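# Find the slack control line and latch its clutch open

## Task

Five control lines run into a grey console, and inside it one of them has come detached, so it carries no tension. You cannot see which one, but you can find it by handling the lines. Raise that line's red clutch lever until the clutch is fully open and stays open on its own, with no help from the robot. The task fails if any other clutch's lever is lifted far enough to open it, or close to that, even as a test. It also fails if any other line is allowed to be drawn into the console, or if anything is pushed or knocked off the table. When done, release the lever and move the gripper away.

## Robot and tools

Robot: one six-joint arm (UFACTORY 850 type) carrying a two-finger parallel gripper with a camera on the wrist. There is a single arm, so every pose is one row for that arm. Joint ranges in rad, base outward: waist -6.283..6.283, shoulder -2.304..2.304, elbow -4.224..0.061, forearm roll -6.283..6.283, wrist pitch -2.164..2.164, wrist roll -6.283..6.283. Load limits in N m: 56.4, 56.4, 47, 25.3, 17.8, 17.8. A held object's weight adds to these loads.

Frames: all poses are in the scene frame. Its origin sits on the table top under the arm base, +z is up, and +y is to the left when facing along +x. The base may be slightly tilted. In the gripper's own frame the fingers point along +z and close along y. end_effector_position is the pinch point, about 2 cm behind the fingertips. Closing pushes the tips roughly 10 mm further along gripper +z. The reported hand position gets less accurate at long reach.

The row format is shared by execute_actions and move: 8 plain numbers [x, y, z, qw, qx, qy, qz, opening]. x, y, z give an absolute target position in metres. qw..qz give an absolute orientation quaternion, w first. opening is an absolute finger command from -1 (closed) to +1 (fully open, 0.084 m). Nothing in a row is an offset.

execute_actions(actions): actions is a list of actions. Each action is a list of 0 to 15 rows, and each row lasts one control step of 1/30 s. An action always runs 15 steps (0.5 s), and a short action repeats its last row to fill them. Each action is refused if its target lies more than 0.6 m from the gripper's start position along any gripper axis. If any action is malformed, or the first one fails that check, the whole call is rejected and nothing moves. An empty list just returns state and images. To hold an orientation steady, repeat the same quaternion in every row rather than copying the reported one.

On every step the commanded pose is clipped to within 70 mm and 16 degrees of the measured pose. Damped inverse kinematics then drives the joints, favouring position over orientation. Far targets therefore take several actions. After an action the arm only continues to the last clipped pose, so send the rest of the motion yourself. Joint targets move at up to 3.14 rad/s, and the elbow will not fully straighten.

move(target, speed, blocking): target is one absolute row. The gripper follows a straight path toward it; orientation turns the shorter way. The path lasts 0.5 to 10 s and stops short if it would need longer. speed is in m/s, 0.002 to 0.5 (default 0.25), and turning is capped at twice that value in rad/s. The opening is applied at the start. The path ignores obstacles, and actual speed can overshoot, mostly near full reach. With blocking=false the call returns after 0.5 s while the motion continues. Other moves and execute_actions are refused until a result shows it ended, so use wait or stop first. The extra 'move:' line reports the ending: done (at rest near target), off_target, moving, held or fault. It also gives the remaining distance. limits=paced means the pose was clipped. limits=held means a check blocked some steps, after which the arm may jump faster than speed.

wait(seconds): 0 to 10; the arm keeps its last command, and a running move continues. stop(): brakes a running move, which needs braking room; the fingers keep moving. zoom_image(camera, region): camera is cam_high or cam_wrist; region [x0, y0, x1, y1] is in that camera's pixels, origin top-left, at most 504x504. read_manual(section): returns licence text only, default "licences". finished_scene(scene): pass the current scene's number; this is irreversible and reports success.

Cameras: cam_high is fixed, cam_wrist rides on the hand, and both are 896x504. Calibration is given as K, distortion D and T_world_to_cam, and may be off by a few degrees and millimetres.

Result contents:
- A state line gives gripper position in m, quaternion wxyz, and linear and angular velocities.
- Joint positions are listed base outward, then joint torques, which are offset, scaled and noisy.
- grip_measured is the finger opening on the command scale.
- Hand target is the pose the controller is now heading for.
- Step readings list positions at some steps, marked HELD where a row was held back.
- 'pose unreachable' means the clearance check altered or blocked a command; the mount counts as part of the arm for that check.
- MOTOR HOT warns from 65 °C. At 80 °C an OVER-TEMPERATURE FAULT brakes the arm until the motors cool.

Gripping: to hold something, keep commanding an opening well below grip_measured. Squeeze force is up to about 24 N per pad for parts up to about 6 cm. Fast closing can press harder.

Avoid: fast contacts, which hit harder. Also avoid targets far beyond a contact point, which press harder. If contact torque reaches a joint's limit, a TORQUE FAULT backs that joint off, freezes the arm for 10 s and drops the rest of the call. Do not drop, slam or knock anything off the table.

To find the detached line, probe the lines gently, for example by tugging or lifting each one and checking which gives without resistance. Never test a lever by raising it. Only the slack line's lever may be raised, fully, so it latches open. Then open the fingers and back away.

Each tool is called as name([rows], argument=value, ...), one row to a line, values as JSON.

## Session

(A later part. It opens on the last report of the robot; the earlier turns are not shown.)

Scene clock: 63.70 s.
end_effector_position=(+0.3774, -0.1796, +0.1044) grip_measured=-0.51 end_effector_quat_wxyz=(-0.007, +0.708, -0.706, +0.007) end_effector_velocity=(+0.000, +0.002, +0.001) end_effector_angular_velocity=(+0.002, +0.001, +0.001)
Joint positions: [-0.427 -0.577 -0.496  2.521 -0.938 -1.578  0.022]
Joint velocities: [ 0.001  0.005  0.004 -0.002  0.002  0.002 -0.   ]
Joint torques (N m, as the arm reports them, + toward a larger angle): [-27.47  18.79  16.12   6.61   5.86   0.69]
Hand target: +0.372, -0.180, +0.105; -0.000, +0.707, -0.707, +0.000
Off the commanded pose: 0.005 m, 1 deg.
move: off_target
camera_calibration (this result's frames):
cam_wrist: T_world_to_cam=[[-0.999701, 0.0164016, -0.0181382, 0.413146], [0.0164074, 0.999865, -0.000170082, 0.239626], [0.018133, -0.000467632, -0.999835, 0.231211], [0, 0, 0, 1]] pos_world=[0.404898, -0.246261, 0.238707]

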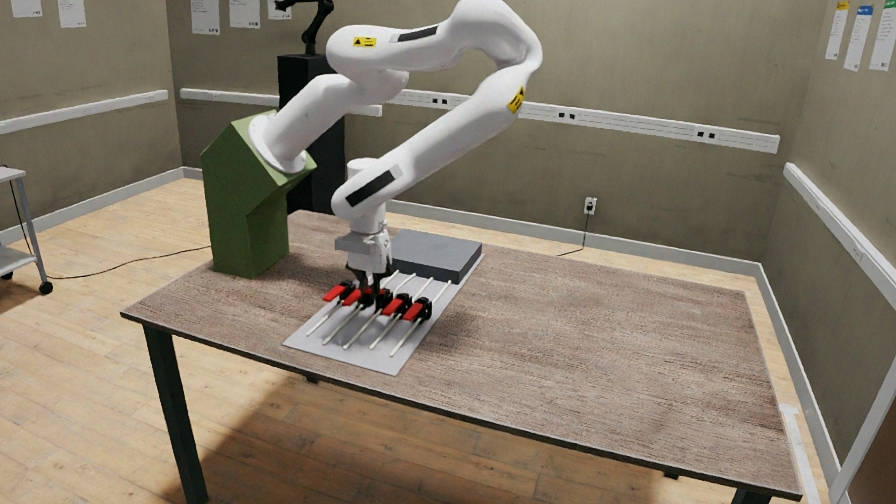

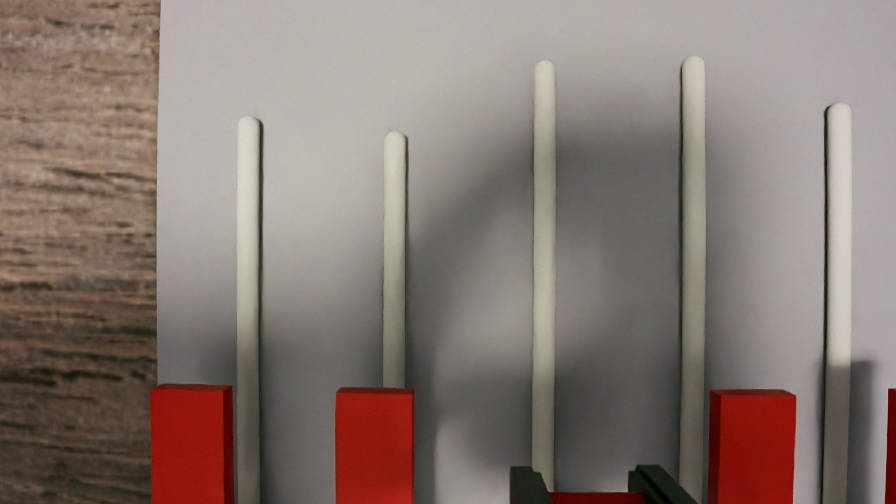

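move(target=[0.379,-0.158,0.14,0,0.7071,-0.7071,0,-0.62], speed=0.04)

move(target=[0.379,-0.12,0.163,0,0.7071,-0.7071,0,-0.62], speed=0.04)

move(target=[0.379,-0.085,0.17,0,0.7071,-0.7071,0,-0.62], speed=0.04)

zoom_image(camera="cam_high", region=[300, 200, 470, 350])

Scene clock: 69.73 s.
end_effector_position=(+0.3788, -0.1580, +0.1398) grip_measured=-0.52 end_effector_quat_wxyz=(+0.000, +0.707, -0.707, -0.000) end_effector_velocity=(+0.000, +0.001, +0.002) end_effector_angular_velocity=(+0.001, +0.000, +0.001)
Joint positions: [-0.415 -0.446 -0.397  2.519 -0.891 -1.552  0.021]
Joint velocities: [-0.     0.007  0.004 -0.003  0.003  0.002 -0.   ]
Joint torques (N m, as the arm reports them, + toward a larger angle): [-18.33  27.16  10.57   4.6    2.15   0.6 ]
Hand target: +0.379, -0.158, +0.140; -0.000, +0.707, -0.707, +0.000
Off the commanded pose: 0.000 m, 0 deg.
move: done
camera_calibration (this result's frames):
cam_wrist: T_world_to_cam=[[-0.999821, 0.018805, 0.00205576, 0.412421], [0.0188013, 0.999822, -0.00181871, 0.217404], [-0.00208959, -0.00177974, -0.999996, 0.274086], [0, 0, 0, 1]] pos_world=[0.408833, -0.224633, 0.273632]

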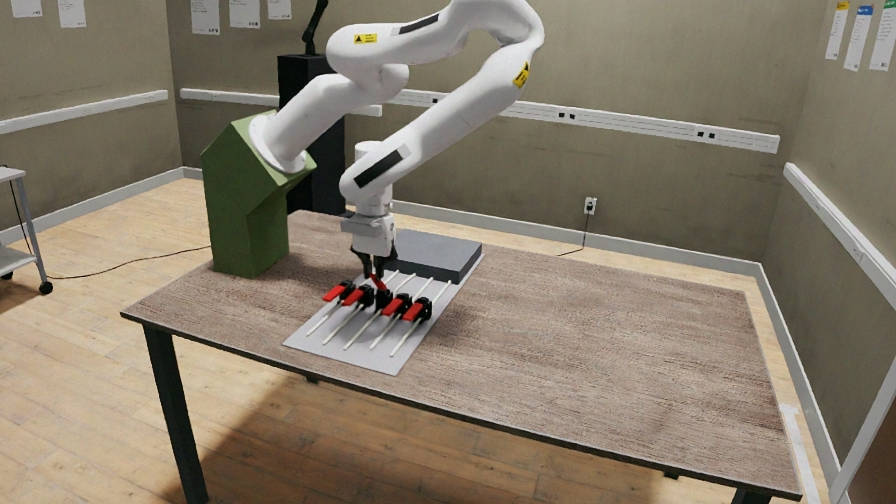

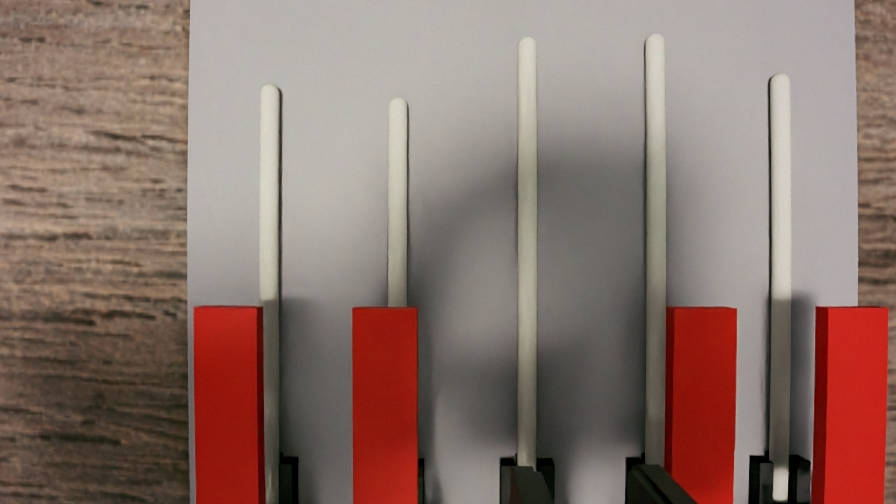

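Scene clock: 71.50 s.
end_effector_position=(+0.3786, -0.1200, +0.1633) grip_measured=-0.63 end_effector_quat_wxyz=(+0.000, +0.707, -0.707, +0.000) end_effector_velocity=(+0.001, +0.001, -0.001) end_effector_angular_velocity=(+0.002, -0.001, +0.002)
Joint positions: [-0.337 -0.339 -0.298  2.592 -0.887 -1.542  0.016]
Joint velocities: [ 0.002 -0.001 -0.002  0.    -0.001 -0.     0.   ]
Joint torques (N m, as the arm reports them, + toward a larger angle): [-7.16 22.17  8.63  0.47  1.03  0.59]
Hand target: +0.379, -0.120, +0.163; +0.000, +0.707, -0.707, -0.000
Off the commanded pose: 0.000 m, 0 deg.
move: done
camera_calibration (this result's frames):
cam_wrist: T_world_to_cam=[[-0.999813, 0.019261, 0.00183094, 0.411601], [0.0192571, 0.999812, -0.00213015, 0.179302], [-0.00187162, -0.00209449, -0.999996, 0.29753], [0, 0, 0, 1]] pos_world=[0.408628, -0.186573, 0.297157]

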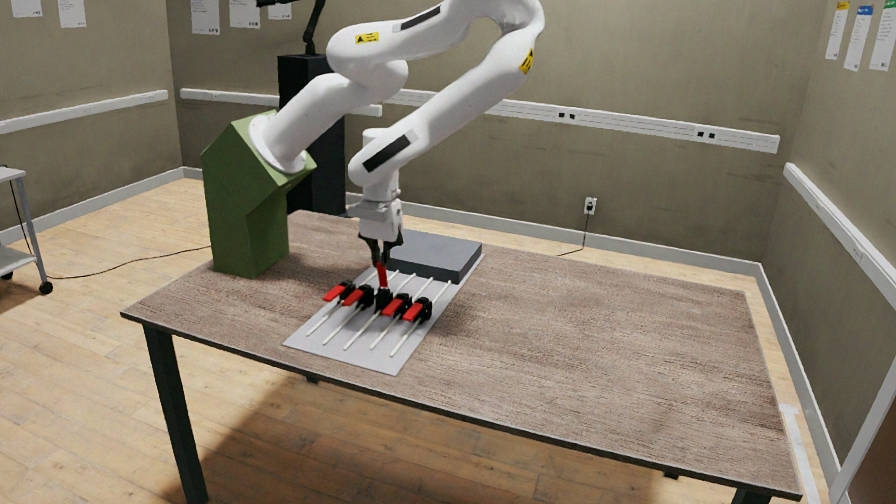

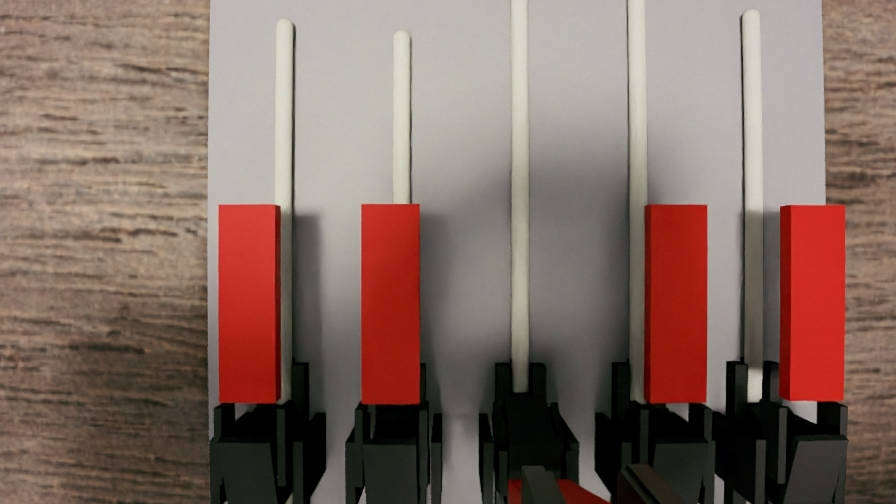

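Scene clock: 72.77 s.
end_effector_position=(+0.3790, -0.0853, +0.1699) grip_measured=-0.64 end_effector_quat_wxyz=(+0.000, +0.707, -0.707, -0.000) end_effector_velocity=(-0.000, +0.002, +0.000) end_effector_angular_velocity=(+0.001, +0.001, +0.001)
Joint positions: [-0.224 -0.286 -0.244  2.701 -0.891 -1.538  0.016]
Joint velocities: [ 0.008  0.003  0.003  0.007  0.    -0.    -0.   ]
Joint torques (N m, as the arm reports them, + toward a larger angle): [-4.64 25.84  6.04  0.82 -0.67  0.47]
Hand target: +0.379, -0.085, +0.170; +0.000, +0.707, -0.707, +0.000
Off the commanded pose: 0.000 m, 0 deg.
move: done
camera_calibration (this result's frames):
cam_wrist: T_world_to_cam=[[-0.999827, 0.0185137, 0.00168197, 0.411246], [0.0185107, 0.999827, -0.00177, 0.144798], [-0.00171445, -0.00173856, -0.999997, 0.30423], [0, 0, 0, 1]] pos_world=[0.409016, -0.151858, 0.303794]

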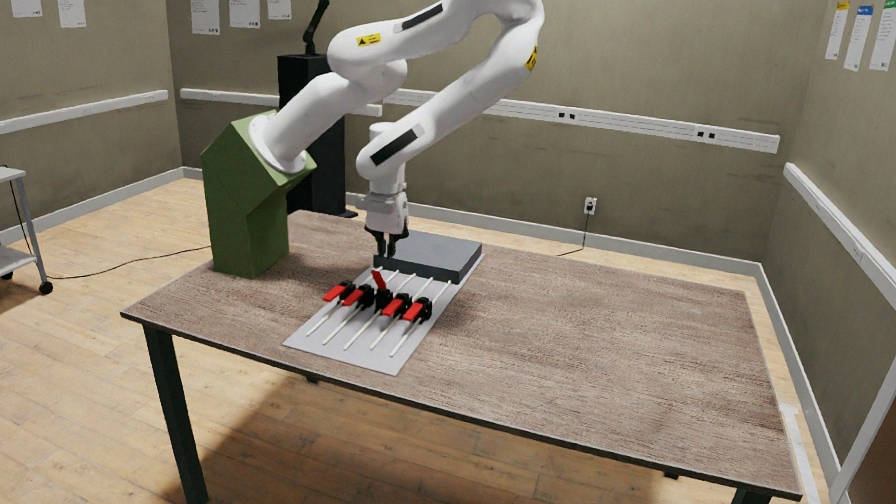

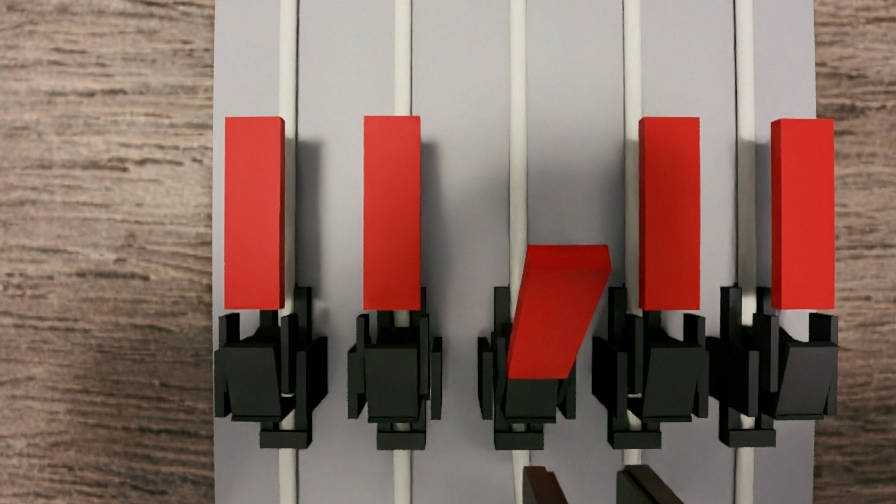

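Region (300, 200, 470, 350) of cam_high's 896x504 image, scaled by 2.965, with more detail than that image has; it fills the top 445 rows of this view, and the rest is white.

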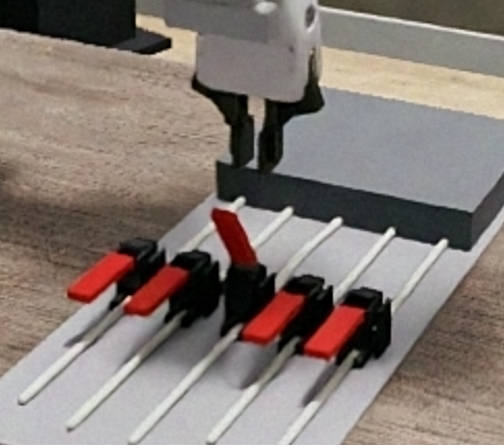

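Slipped and falling back; push from behind.

move(target=[0.379,-0.21,0.175,0,0.7071,-0.7071,0,-1])

zoom_image(camera="cam_high", region=[300, 200, 470, 350])

Scene clock: 76.73 s.
end_effector_position=(+0.3789, -0.2093, +0.1751) grip_measured=-1.00 end_effector_quat_wxyz=(-0.000, +0.707, -0.707, +0.000) end_effector_velocity=(+0.001, -0.002, -0.001) end_effector_angular_velocity=(+0.008, -0.002, +0.001)
Joint positions: [-0.603 -0.387 -0.419  2.286 -0.832 -1.482  0.   ]
Joint velocities: [-0.005 -0.005 -0.008 -0.019 -0.     0.01   0.   ]
Joint torques (N m, as the arm reports them, + toward a larger angle): [-10.6   27.36   2.74   1.62  -0.79   0.5 ]
Hand target: +0.379, -0.210, +0.175; -0.000, +0.707, -0.707, -0.000
Off the commanded pose: 0.001 m, 0 deg.
move: done
camera_calibration (this result's frames):
cam_wrist: T_world_to_cam=[[-0.999822, 0.0187989, 0.00142709, 0.413584], [0.0187964, 0.999822, -0.00172789, 0.268742], [-0.00145932, -0.00170076, -0.999997, 0.309069], [0, 0, 0, 1]] pos_world=[0.40891, -0.275943, 0.308943]

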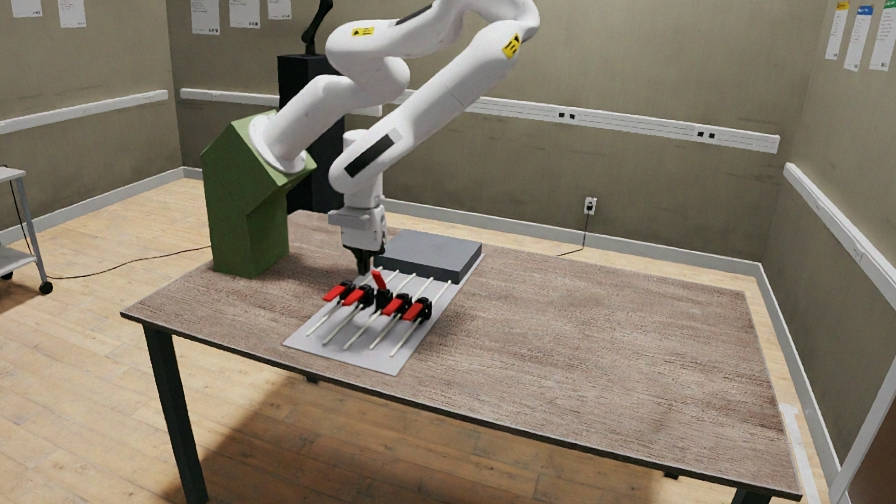

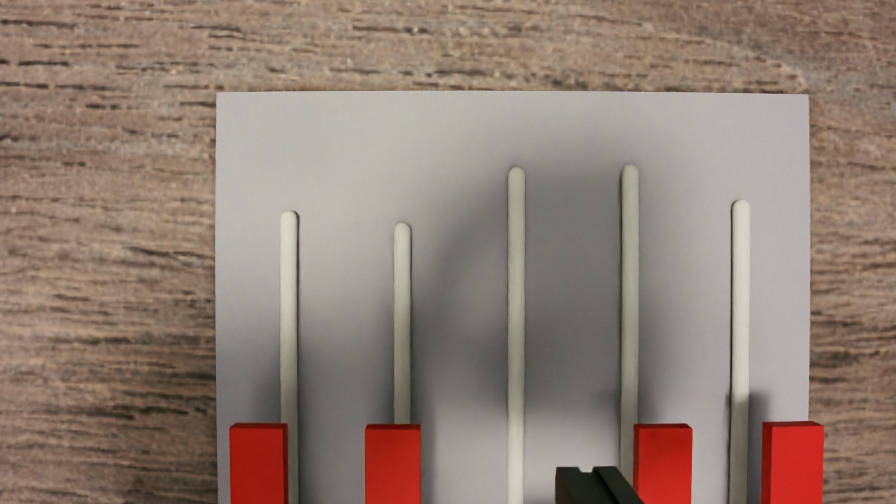

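Region (300, 200, 470, 350) of cam_high's 896x504 image, scaled by 2.965, with more detail than that image has; it fills the top 445 rows of this view, and the rest is white.

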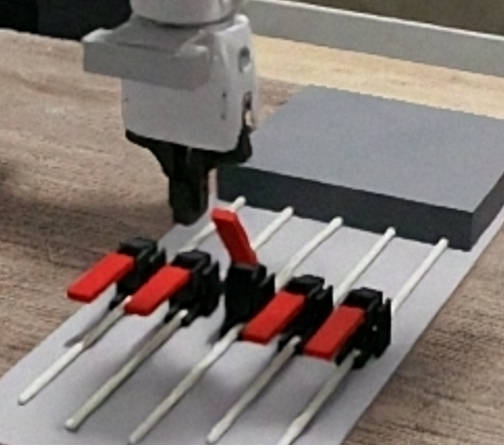

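move(target=[0.379,-0.19,0.115,0,0.7071,-0.7071,0,-1], speed=0.1)

move(target=[0.379,-0.10,0.12,0,0.7071,-0.7071,0,-1], speed=0.04)

zoom_image(camera="cam_high", region=[300, 200, 470, 350])

Scene clock: 80.87 s.
end_effector_position=(+0.3790, -0.1903, +0.1153) grip_measured=-1.00 end_effector_quat_wxyz=(+0.000, +0.707, -0.707, +0.000) end_effector_velocity=(-0.001, +0.001, -0.001) end_effector_angular_velocity=(+0.000, +0.002, -0.001)
Joint positions: [-0.461 -0.541 -0.495  2.474 -0.889 -1.553  0.   ]
Joint velocities: [ 0.003 -0.005 -0.001  0.004 -0.001 -0.002  0.   ]
Joint torques (N m, as the arm reports them, + toward a larger angle): [-9.07 27.88  4.1   0.86 -0.72  0.49]
Hand target: +0.379, -0.190, +0.115; +0.000, +0.707, -0.707, +0.000
Off the commanded pose: 0.000 m, 0 deg.
move: done
camera_calibration (this result's frames):
cam_wrist: T_world_to_cam=[[-0.999829, 0.0183809, 0.0018458, 0.413253], [0.018377, 0.999829, -0.002151, 0.249833], [-0.00188502, -0.00211671, -0.999996, 0.249354], [0, 0, 0, 1]] pos_world=[0.409062, -0.256858, 0.249128]

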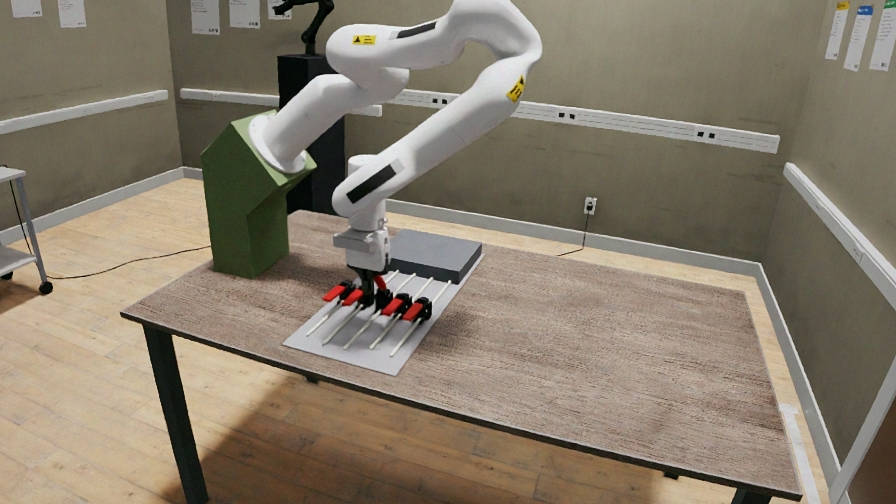

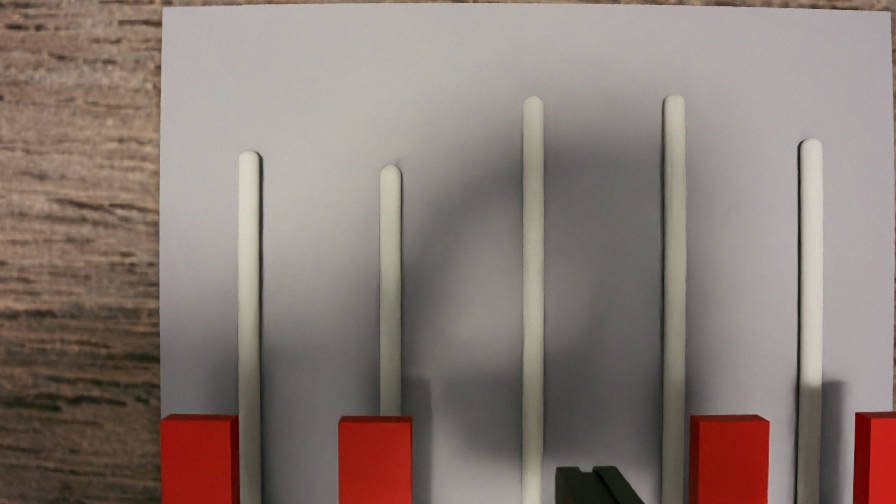

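Scene clock: 83.50 s.
end_effector_position=(+0.3790, -0.1004, +0.1200) grip_measured=-1.00 end_effector_quat_wxyz=(+0.000, +0.707, -0.707, +0.000) end_effector_velocity=(+0.001, +0.001, -0.000) end_effector_angular_velocity=(-0.002, -0.001, -0.001)
Joint positions: [-0.214 -0.469 -0.367  2.73  -0.946 -1.569  0.   ]
Joint velocities: [ 0.005  0.001  0.001  0.006 -0.001  0.     0.   ]
Joint torques (N m, as the arm reports them, + toward a larger angle): [-3.67 26.75  8.22  0.25 -0.6   0.44]
Hand target: +0.379, -0.100, +0.120; +0.000, +0.707, -0.707, +0.000
Off the commanded pose: 0.000 m, 0 deg.
move: done
camera_calibration (this result's frames):
cam_wrist: T_world_to_cam=[[-0.999831, 0.018321, 0.00181341, 0.411583], [0.0183174, 0.99983, -0.00201747, 0.159937], [-0.00185006, -0.00198391, -0.999996, 0.254254], [0, 0, 0, 1]] pos_world=[0.409054, -0.166946, 0.25383]

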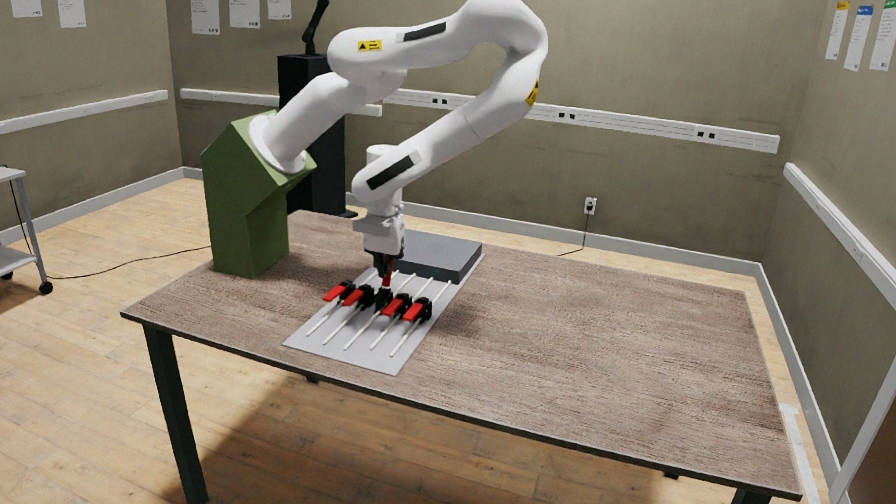

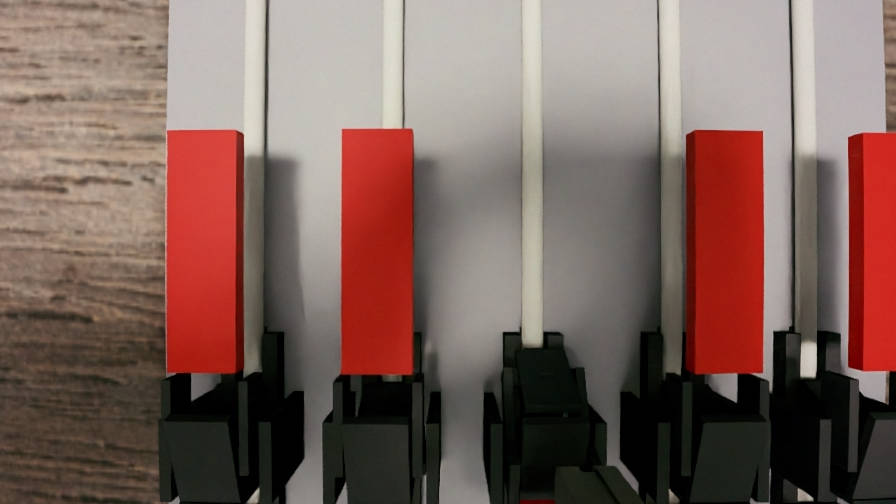

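Region (300, 200, 470, 350) of cam_high's 896x504 image, scaled by 2.965, with more detail than that image has; it fills the top 445 rows of this view, and the rest is white.

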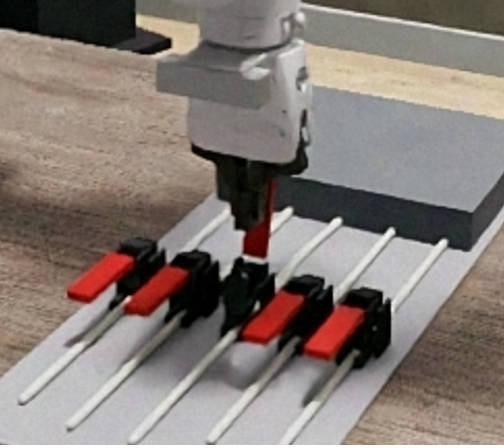

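move(target=[0.379,-0.075,0.12,0,0.7071,-0.7071,0,-1], speed=0.025)

move(target=[0.379,-0.085,0.25,0,0.7071,-0.7071,0,-1], speed=0.15)

zoom_image(camera="cam_high", region=[300, 200, 470, 350])

Scene clock: 88.43 s.
end_effector_position=(+0.3790, -0.0752, +0.1200) grip_measured=-1.00 end_effector_quat_wxyz=(+0.000, +0.707, -0.707, -0.000) end_effector_velocity=(-0.000, +0.001, -0.000) end_effector_angular_velocity=(-0.002, +0.000, -0.001)
Joint positions: [-0.129 -0.457 -0.344  2.811 -0.959 -1.563  0.   ]
Joint velocities: [ 0.004  0.     0.001  0.006 -0.001  0.     0.   ]
Joint torques (N m, as the arm reports them, + toward a larger angle): [-3.01 26.    8.12  0.54 -0.7   0.36]
Hand target: +0.379, -0.075, +0.120; +0.000, +0.707, -0.707, +0.000
Off the commanded pose: 0.000 m, 0 deg.
move: done
camera_calibration (this result's frames):
cam_wrist: T_world_to_cam=[[-0.999828, 0.0184747, 0.00179198, 0.411092], [0.0184716, 0.999828, -0.00173913, 0.134661], [-0.0018238, -0.00170573, -0.999997, 0.254351], [0, 0, 0, 1]] pos_world=[0.408998, -0.141798, 0.253848]

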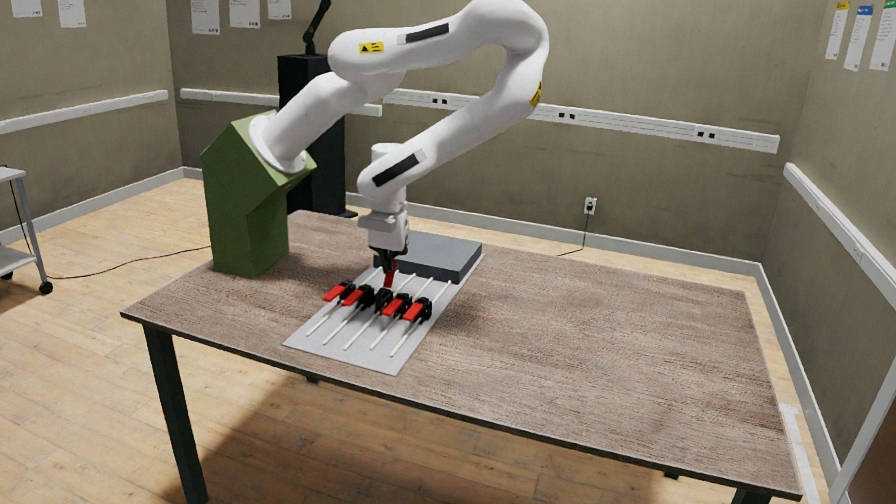

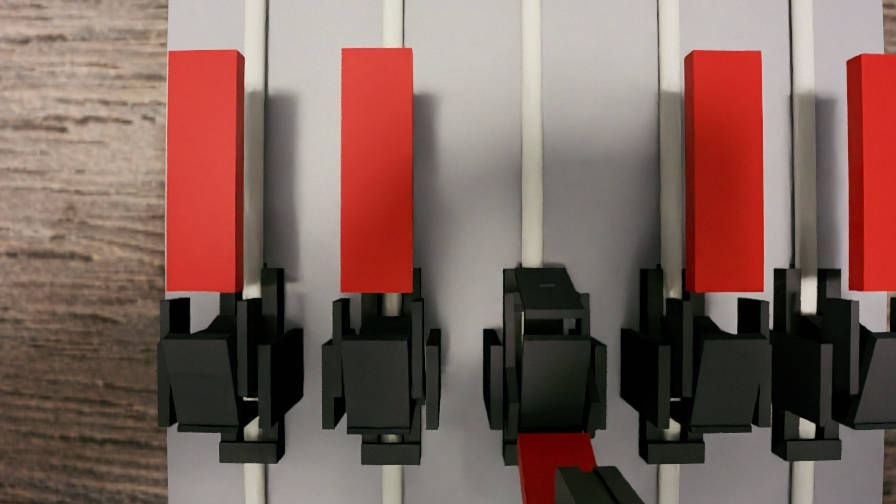

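Scene clock: 89.90 s.
end_effector_position=(+0.3788, -0.0844, +0.2495) grip_measured=-1.00 end_effector_quat_wxyz=(-0.000, +0.707, -0.707, +0.000) end_effector_velocity=(+0.001, +0.000, +0.002) end_effector_angular_velocity=(+0.007, +0.001, -0.003)
Joint positions: [-0.36   0.078 -0.092  2.447 -0.717 -1.37   0.   ]
Joint velocities: [-0.011  0.013 -0.    -0.033  0.009  0.026  0.   ]
Joint torques (N m, as the arm reports them, + toward a larger angle): [-3.66 23.4   2.82  2.6  -0.61  0.34]
Hand target: +0.379, -0.084, +0.250; -0.001, +0.707, -0.707, -0.000
Off the commanded pose: 0.001 m, 0 deg.
move: done
camera_calibration (this result's frames):
cam_wrist: T_world_to_cam=[[-0.999818, 0.0190299, 0.00110138, 0.41112], [0.0190283, 0.999818, -0.00145064, 0.143849], [-0.00112879, -0.00142942, -0.999998, 0.383614], [0, 0, 0, 1]] pos_world=[0.408741, -0.151098, 0.383369]

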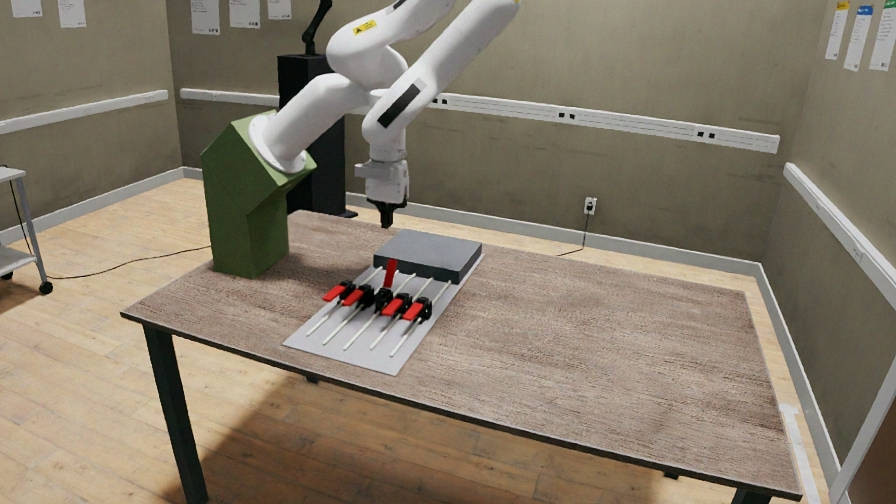

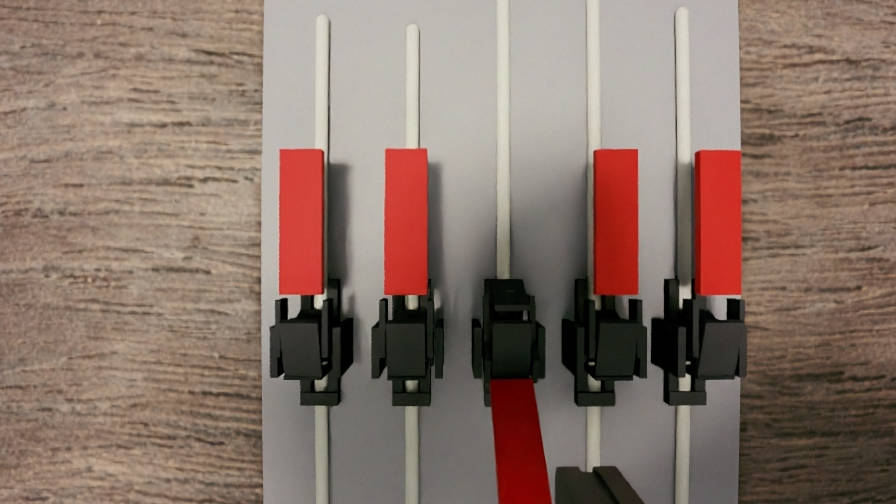

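Region (300, 200, 470, 350) of cam_high's 896x504 image, scaled by 2.965, with more detail than that image has; it fills the top 445 rows of this view, and the rest is white.

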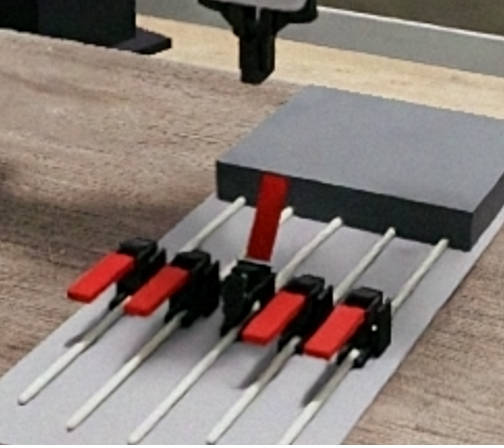

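move(target=[0.379,-0.09,0.115,0,0.7071,-0.7071,0,-1], speed=0.15)

move(target=[0.379,-0.05,0.115,0,0.7071,-0.7071,0,-1], speed=0.025)

move(target=[0.379,-0.08,0.25,0,0.7071,-0.7071,0,-1], speed=0.15)

zoom_image(camera="cam_high", region=[300, 200, 470, 350])

Scene clock: 96.47 s.
end_effector_position=(+0.3791, -0.0905, +0.1154) grip_measured=-1.00 end_effector_quat_wxyz=(+0.001, +0.707, -0.707, +0.000) end_effector_velocity=(-0.000, -0.001, -0.002) end_effector_angular_velocity=(-0.001, -0.000, -0.001)
Joint positions: [-0.176 -0.478 -0.367  2.769 -0.955 -1.57   0.   ]
Joint velocities: [ 0.    -0.006 -0.004  0.002 -0.003 -0.001  0.   ]
Joint torques (N m, as the arm reports them, + toward a larger angle): [-6.64 28.95  7.51  0.95 -0.63  0.45]
Hand target: +0.379, -0.091, +0.115; +0.001, +0.707, -0.707, +0.000
Off the commanded pose: 0.001 m, 0 deg.
move: done
camera_calibration (this result's frames):
cam_wrist: T_world_to_cam=[[-0.999837, 0.0179637, 0.0020114, 0.411424], [0.017958, 0.999835, -0.00283192, 0.150299], [-0.00206194, -0.00279534, -0.999994, 0.249762], [0, 0, 0, 1]] pos_world=[0.409173, -0.156967, 0.249359]

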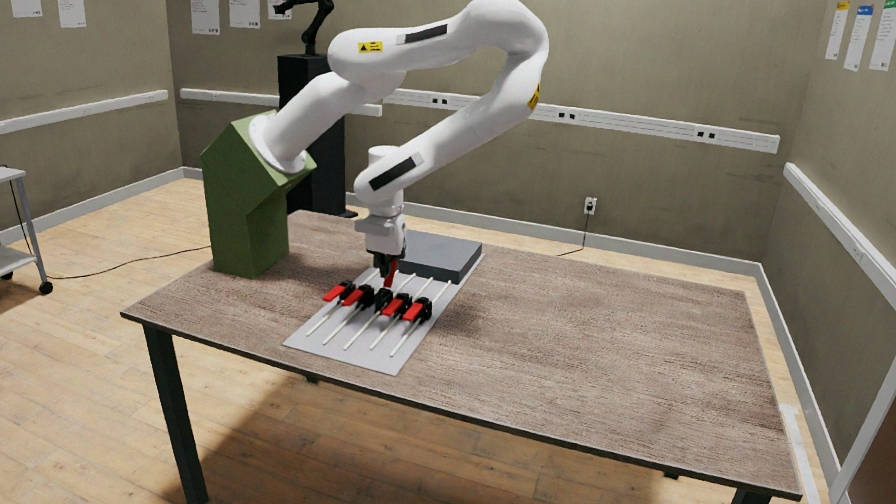

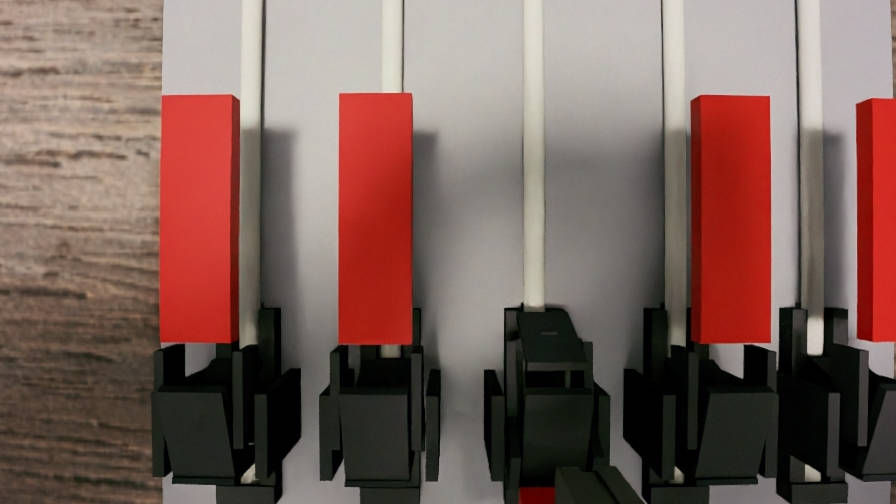

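Scene clock: 98.40 s.
end_effector_position=(+0.3790, -0.0503, +0.1150) grip_measured=-1.00 end_effector_quat_wxyz=(+0.000, +0.707, -0.707, -0.000) end_effector_velocity=(+0.001, +0.000, -0.000) end_effector_angular_velocity=(-0.003, -0.002, -0.002)
Joint positions: [-0.037 -0.463 -0.338  2.898 -0.974 -1.555  0.   ]
Joint velocities: [ 0.005  0.001 -0.     0.008 -0.001  0.001  0.   ]
Joint torques (N m, as the arm reports them, + toward a larger angle): [-2.15 25.69  8.07  0.59 -0.6   0.62]
Hand target: +0.379, -0.050, +0.115; +0.000, +0.707, -0.707, +0.000
Off the commanded pose: 0.000 m, 0 deg.
move: done
camera_calibration (this result's frames):
cam_wrist: T_world_to_cam=[[-0.999829, 0.0184184, 0.00171434, 0.410699], [0.0184153, 0.999829, -0.00178812, 0.109744], [-0.00174698, -0.00175625, -0.999997, 0.249341], [0, 0, 0, 1]] pos_world=[0.409043, -0.116852, 0.248832]

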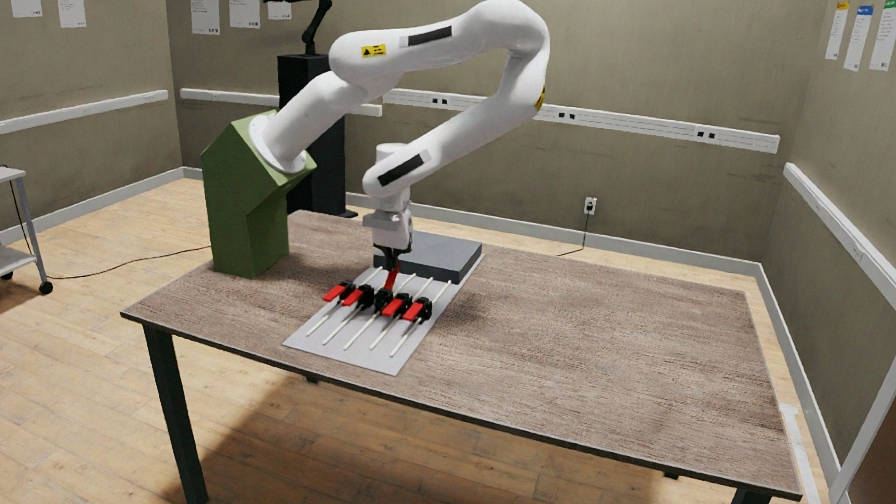

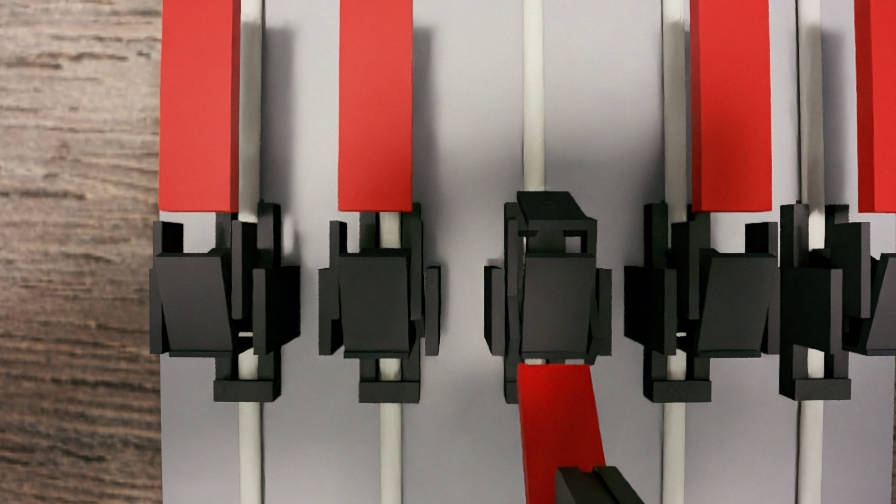

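Scene clock: 99.93 s.
end_effector_position=(+0.3788, -0.0794, +0.2495) grip_measured=-1.00 end_effector_quat_wxyz=(-0.000, +0.707, -0.707, +0.000) end_effector_velocity=(+0.000, +0.001, +0.002) end_effector_angular_velocity=(+0.010, +0.003, -0.003)
Joint positions: [-0.337  0.087 -0.085  2.472 -0.713 -1.372  0.   ]
Joint velocities: [-0.012  0.011 -0.    -0.038  0.008  0.028  0.   ]
Joint torques (N m, as the arm reports them, + toward a larger angle): [-2.89 21.25  2.75  1.35 -0.58  0.5 ]
Hand target: +0.379, -0.079, +0.250; -0.001, +0.707, -0.707, -0.000
Off the commanded pose: 0.001 m, 0 deg.
move: done
camera_calibration (this result's frames):
cam_wrist: T_world_to_cam=[[-0.999817, 0.0190916, 0.0011118, 0.410993], [0.0190899, 0.999817, -0.00153266, 0.138761], [-0.00114086, -0.00151115, -0.999998, 0.383646], [0, 0, 0, 1]] pos_world=[0.408707, -0.146002, 0.383401]

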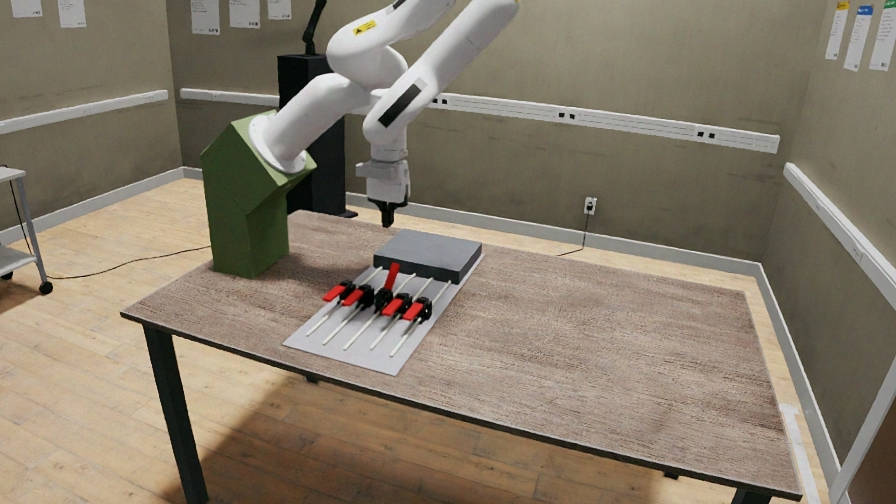

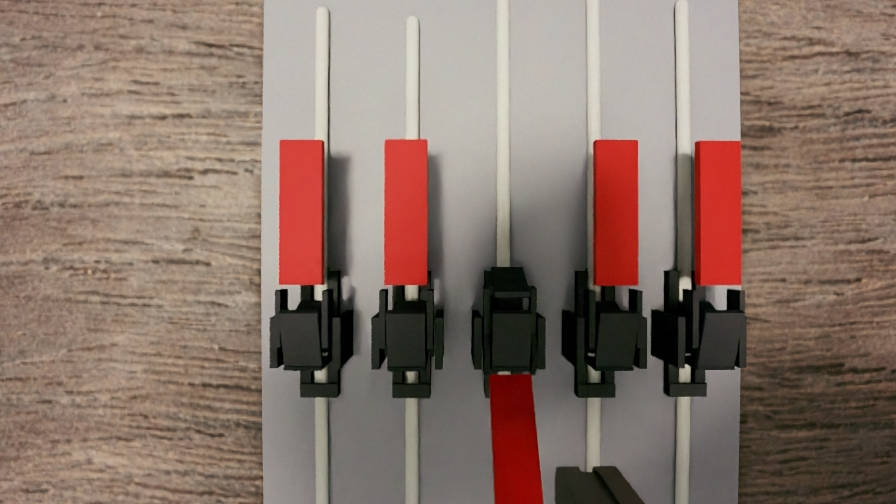

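Region (300, 200, 470, 350) of cam_high's 896x504 image, scaled by 2.965, with more detail than that image has; it fills the top 445 rows of this view, and the rest is white.

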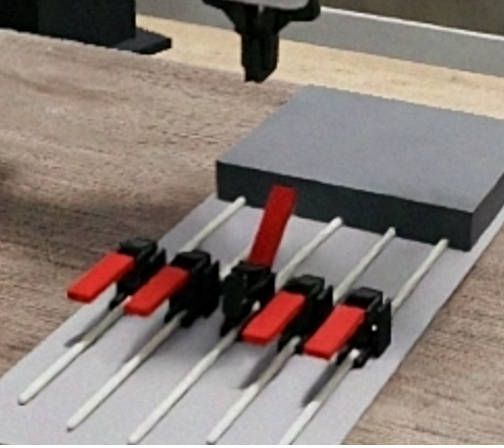

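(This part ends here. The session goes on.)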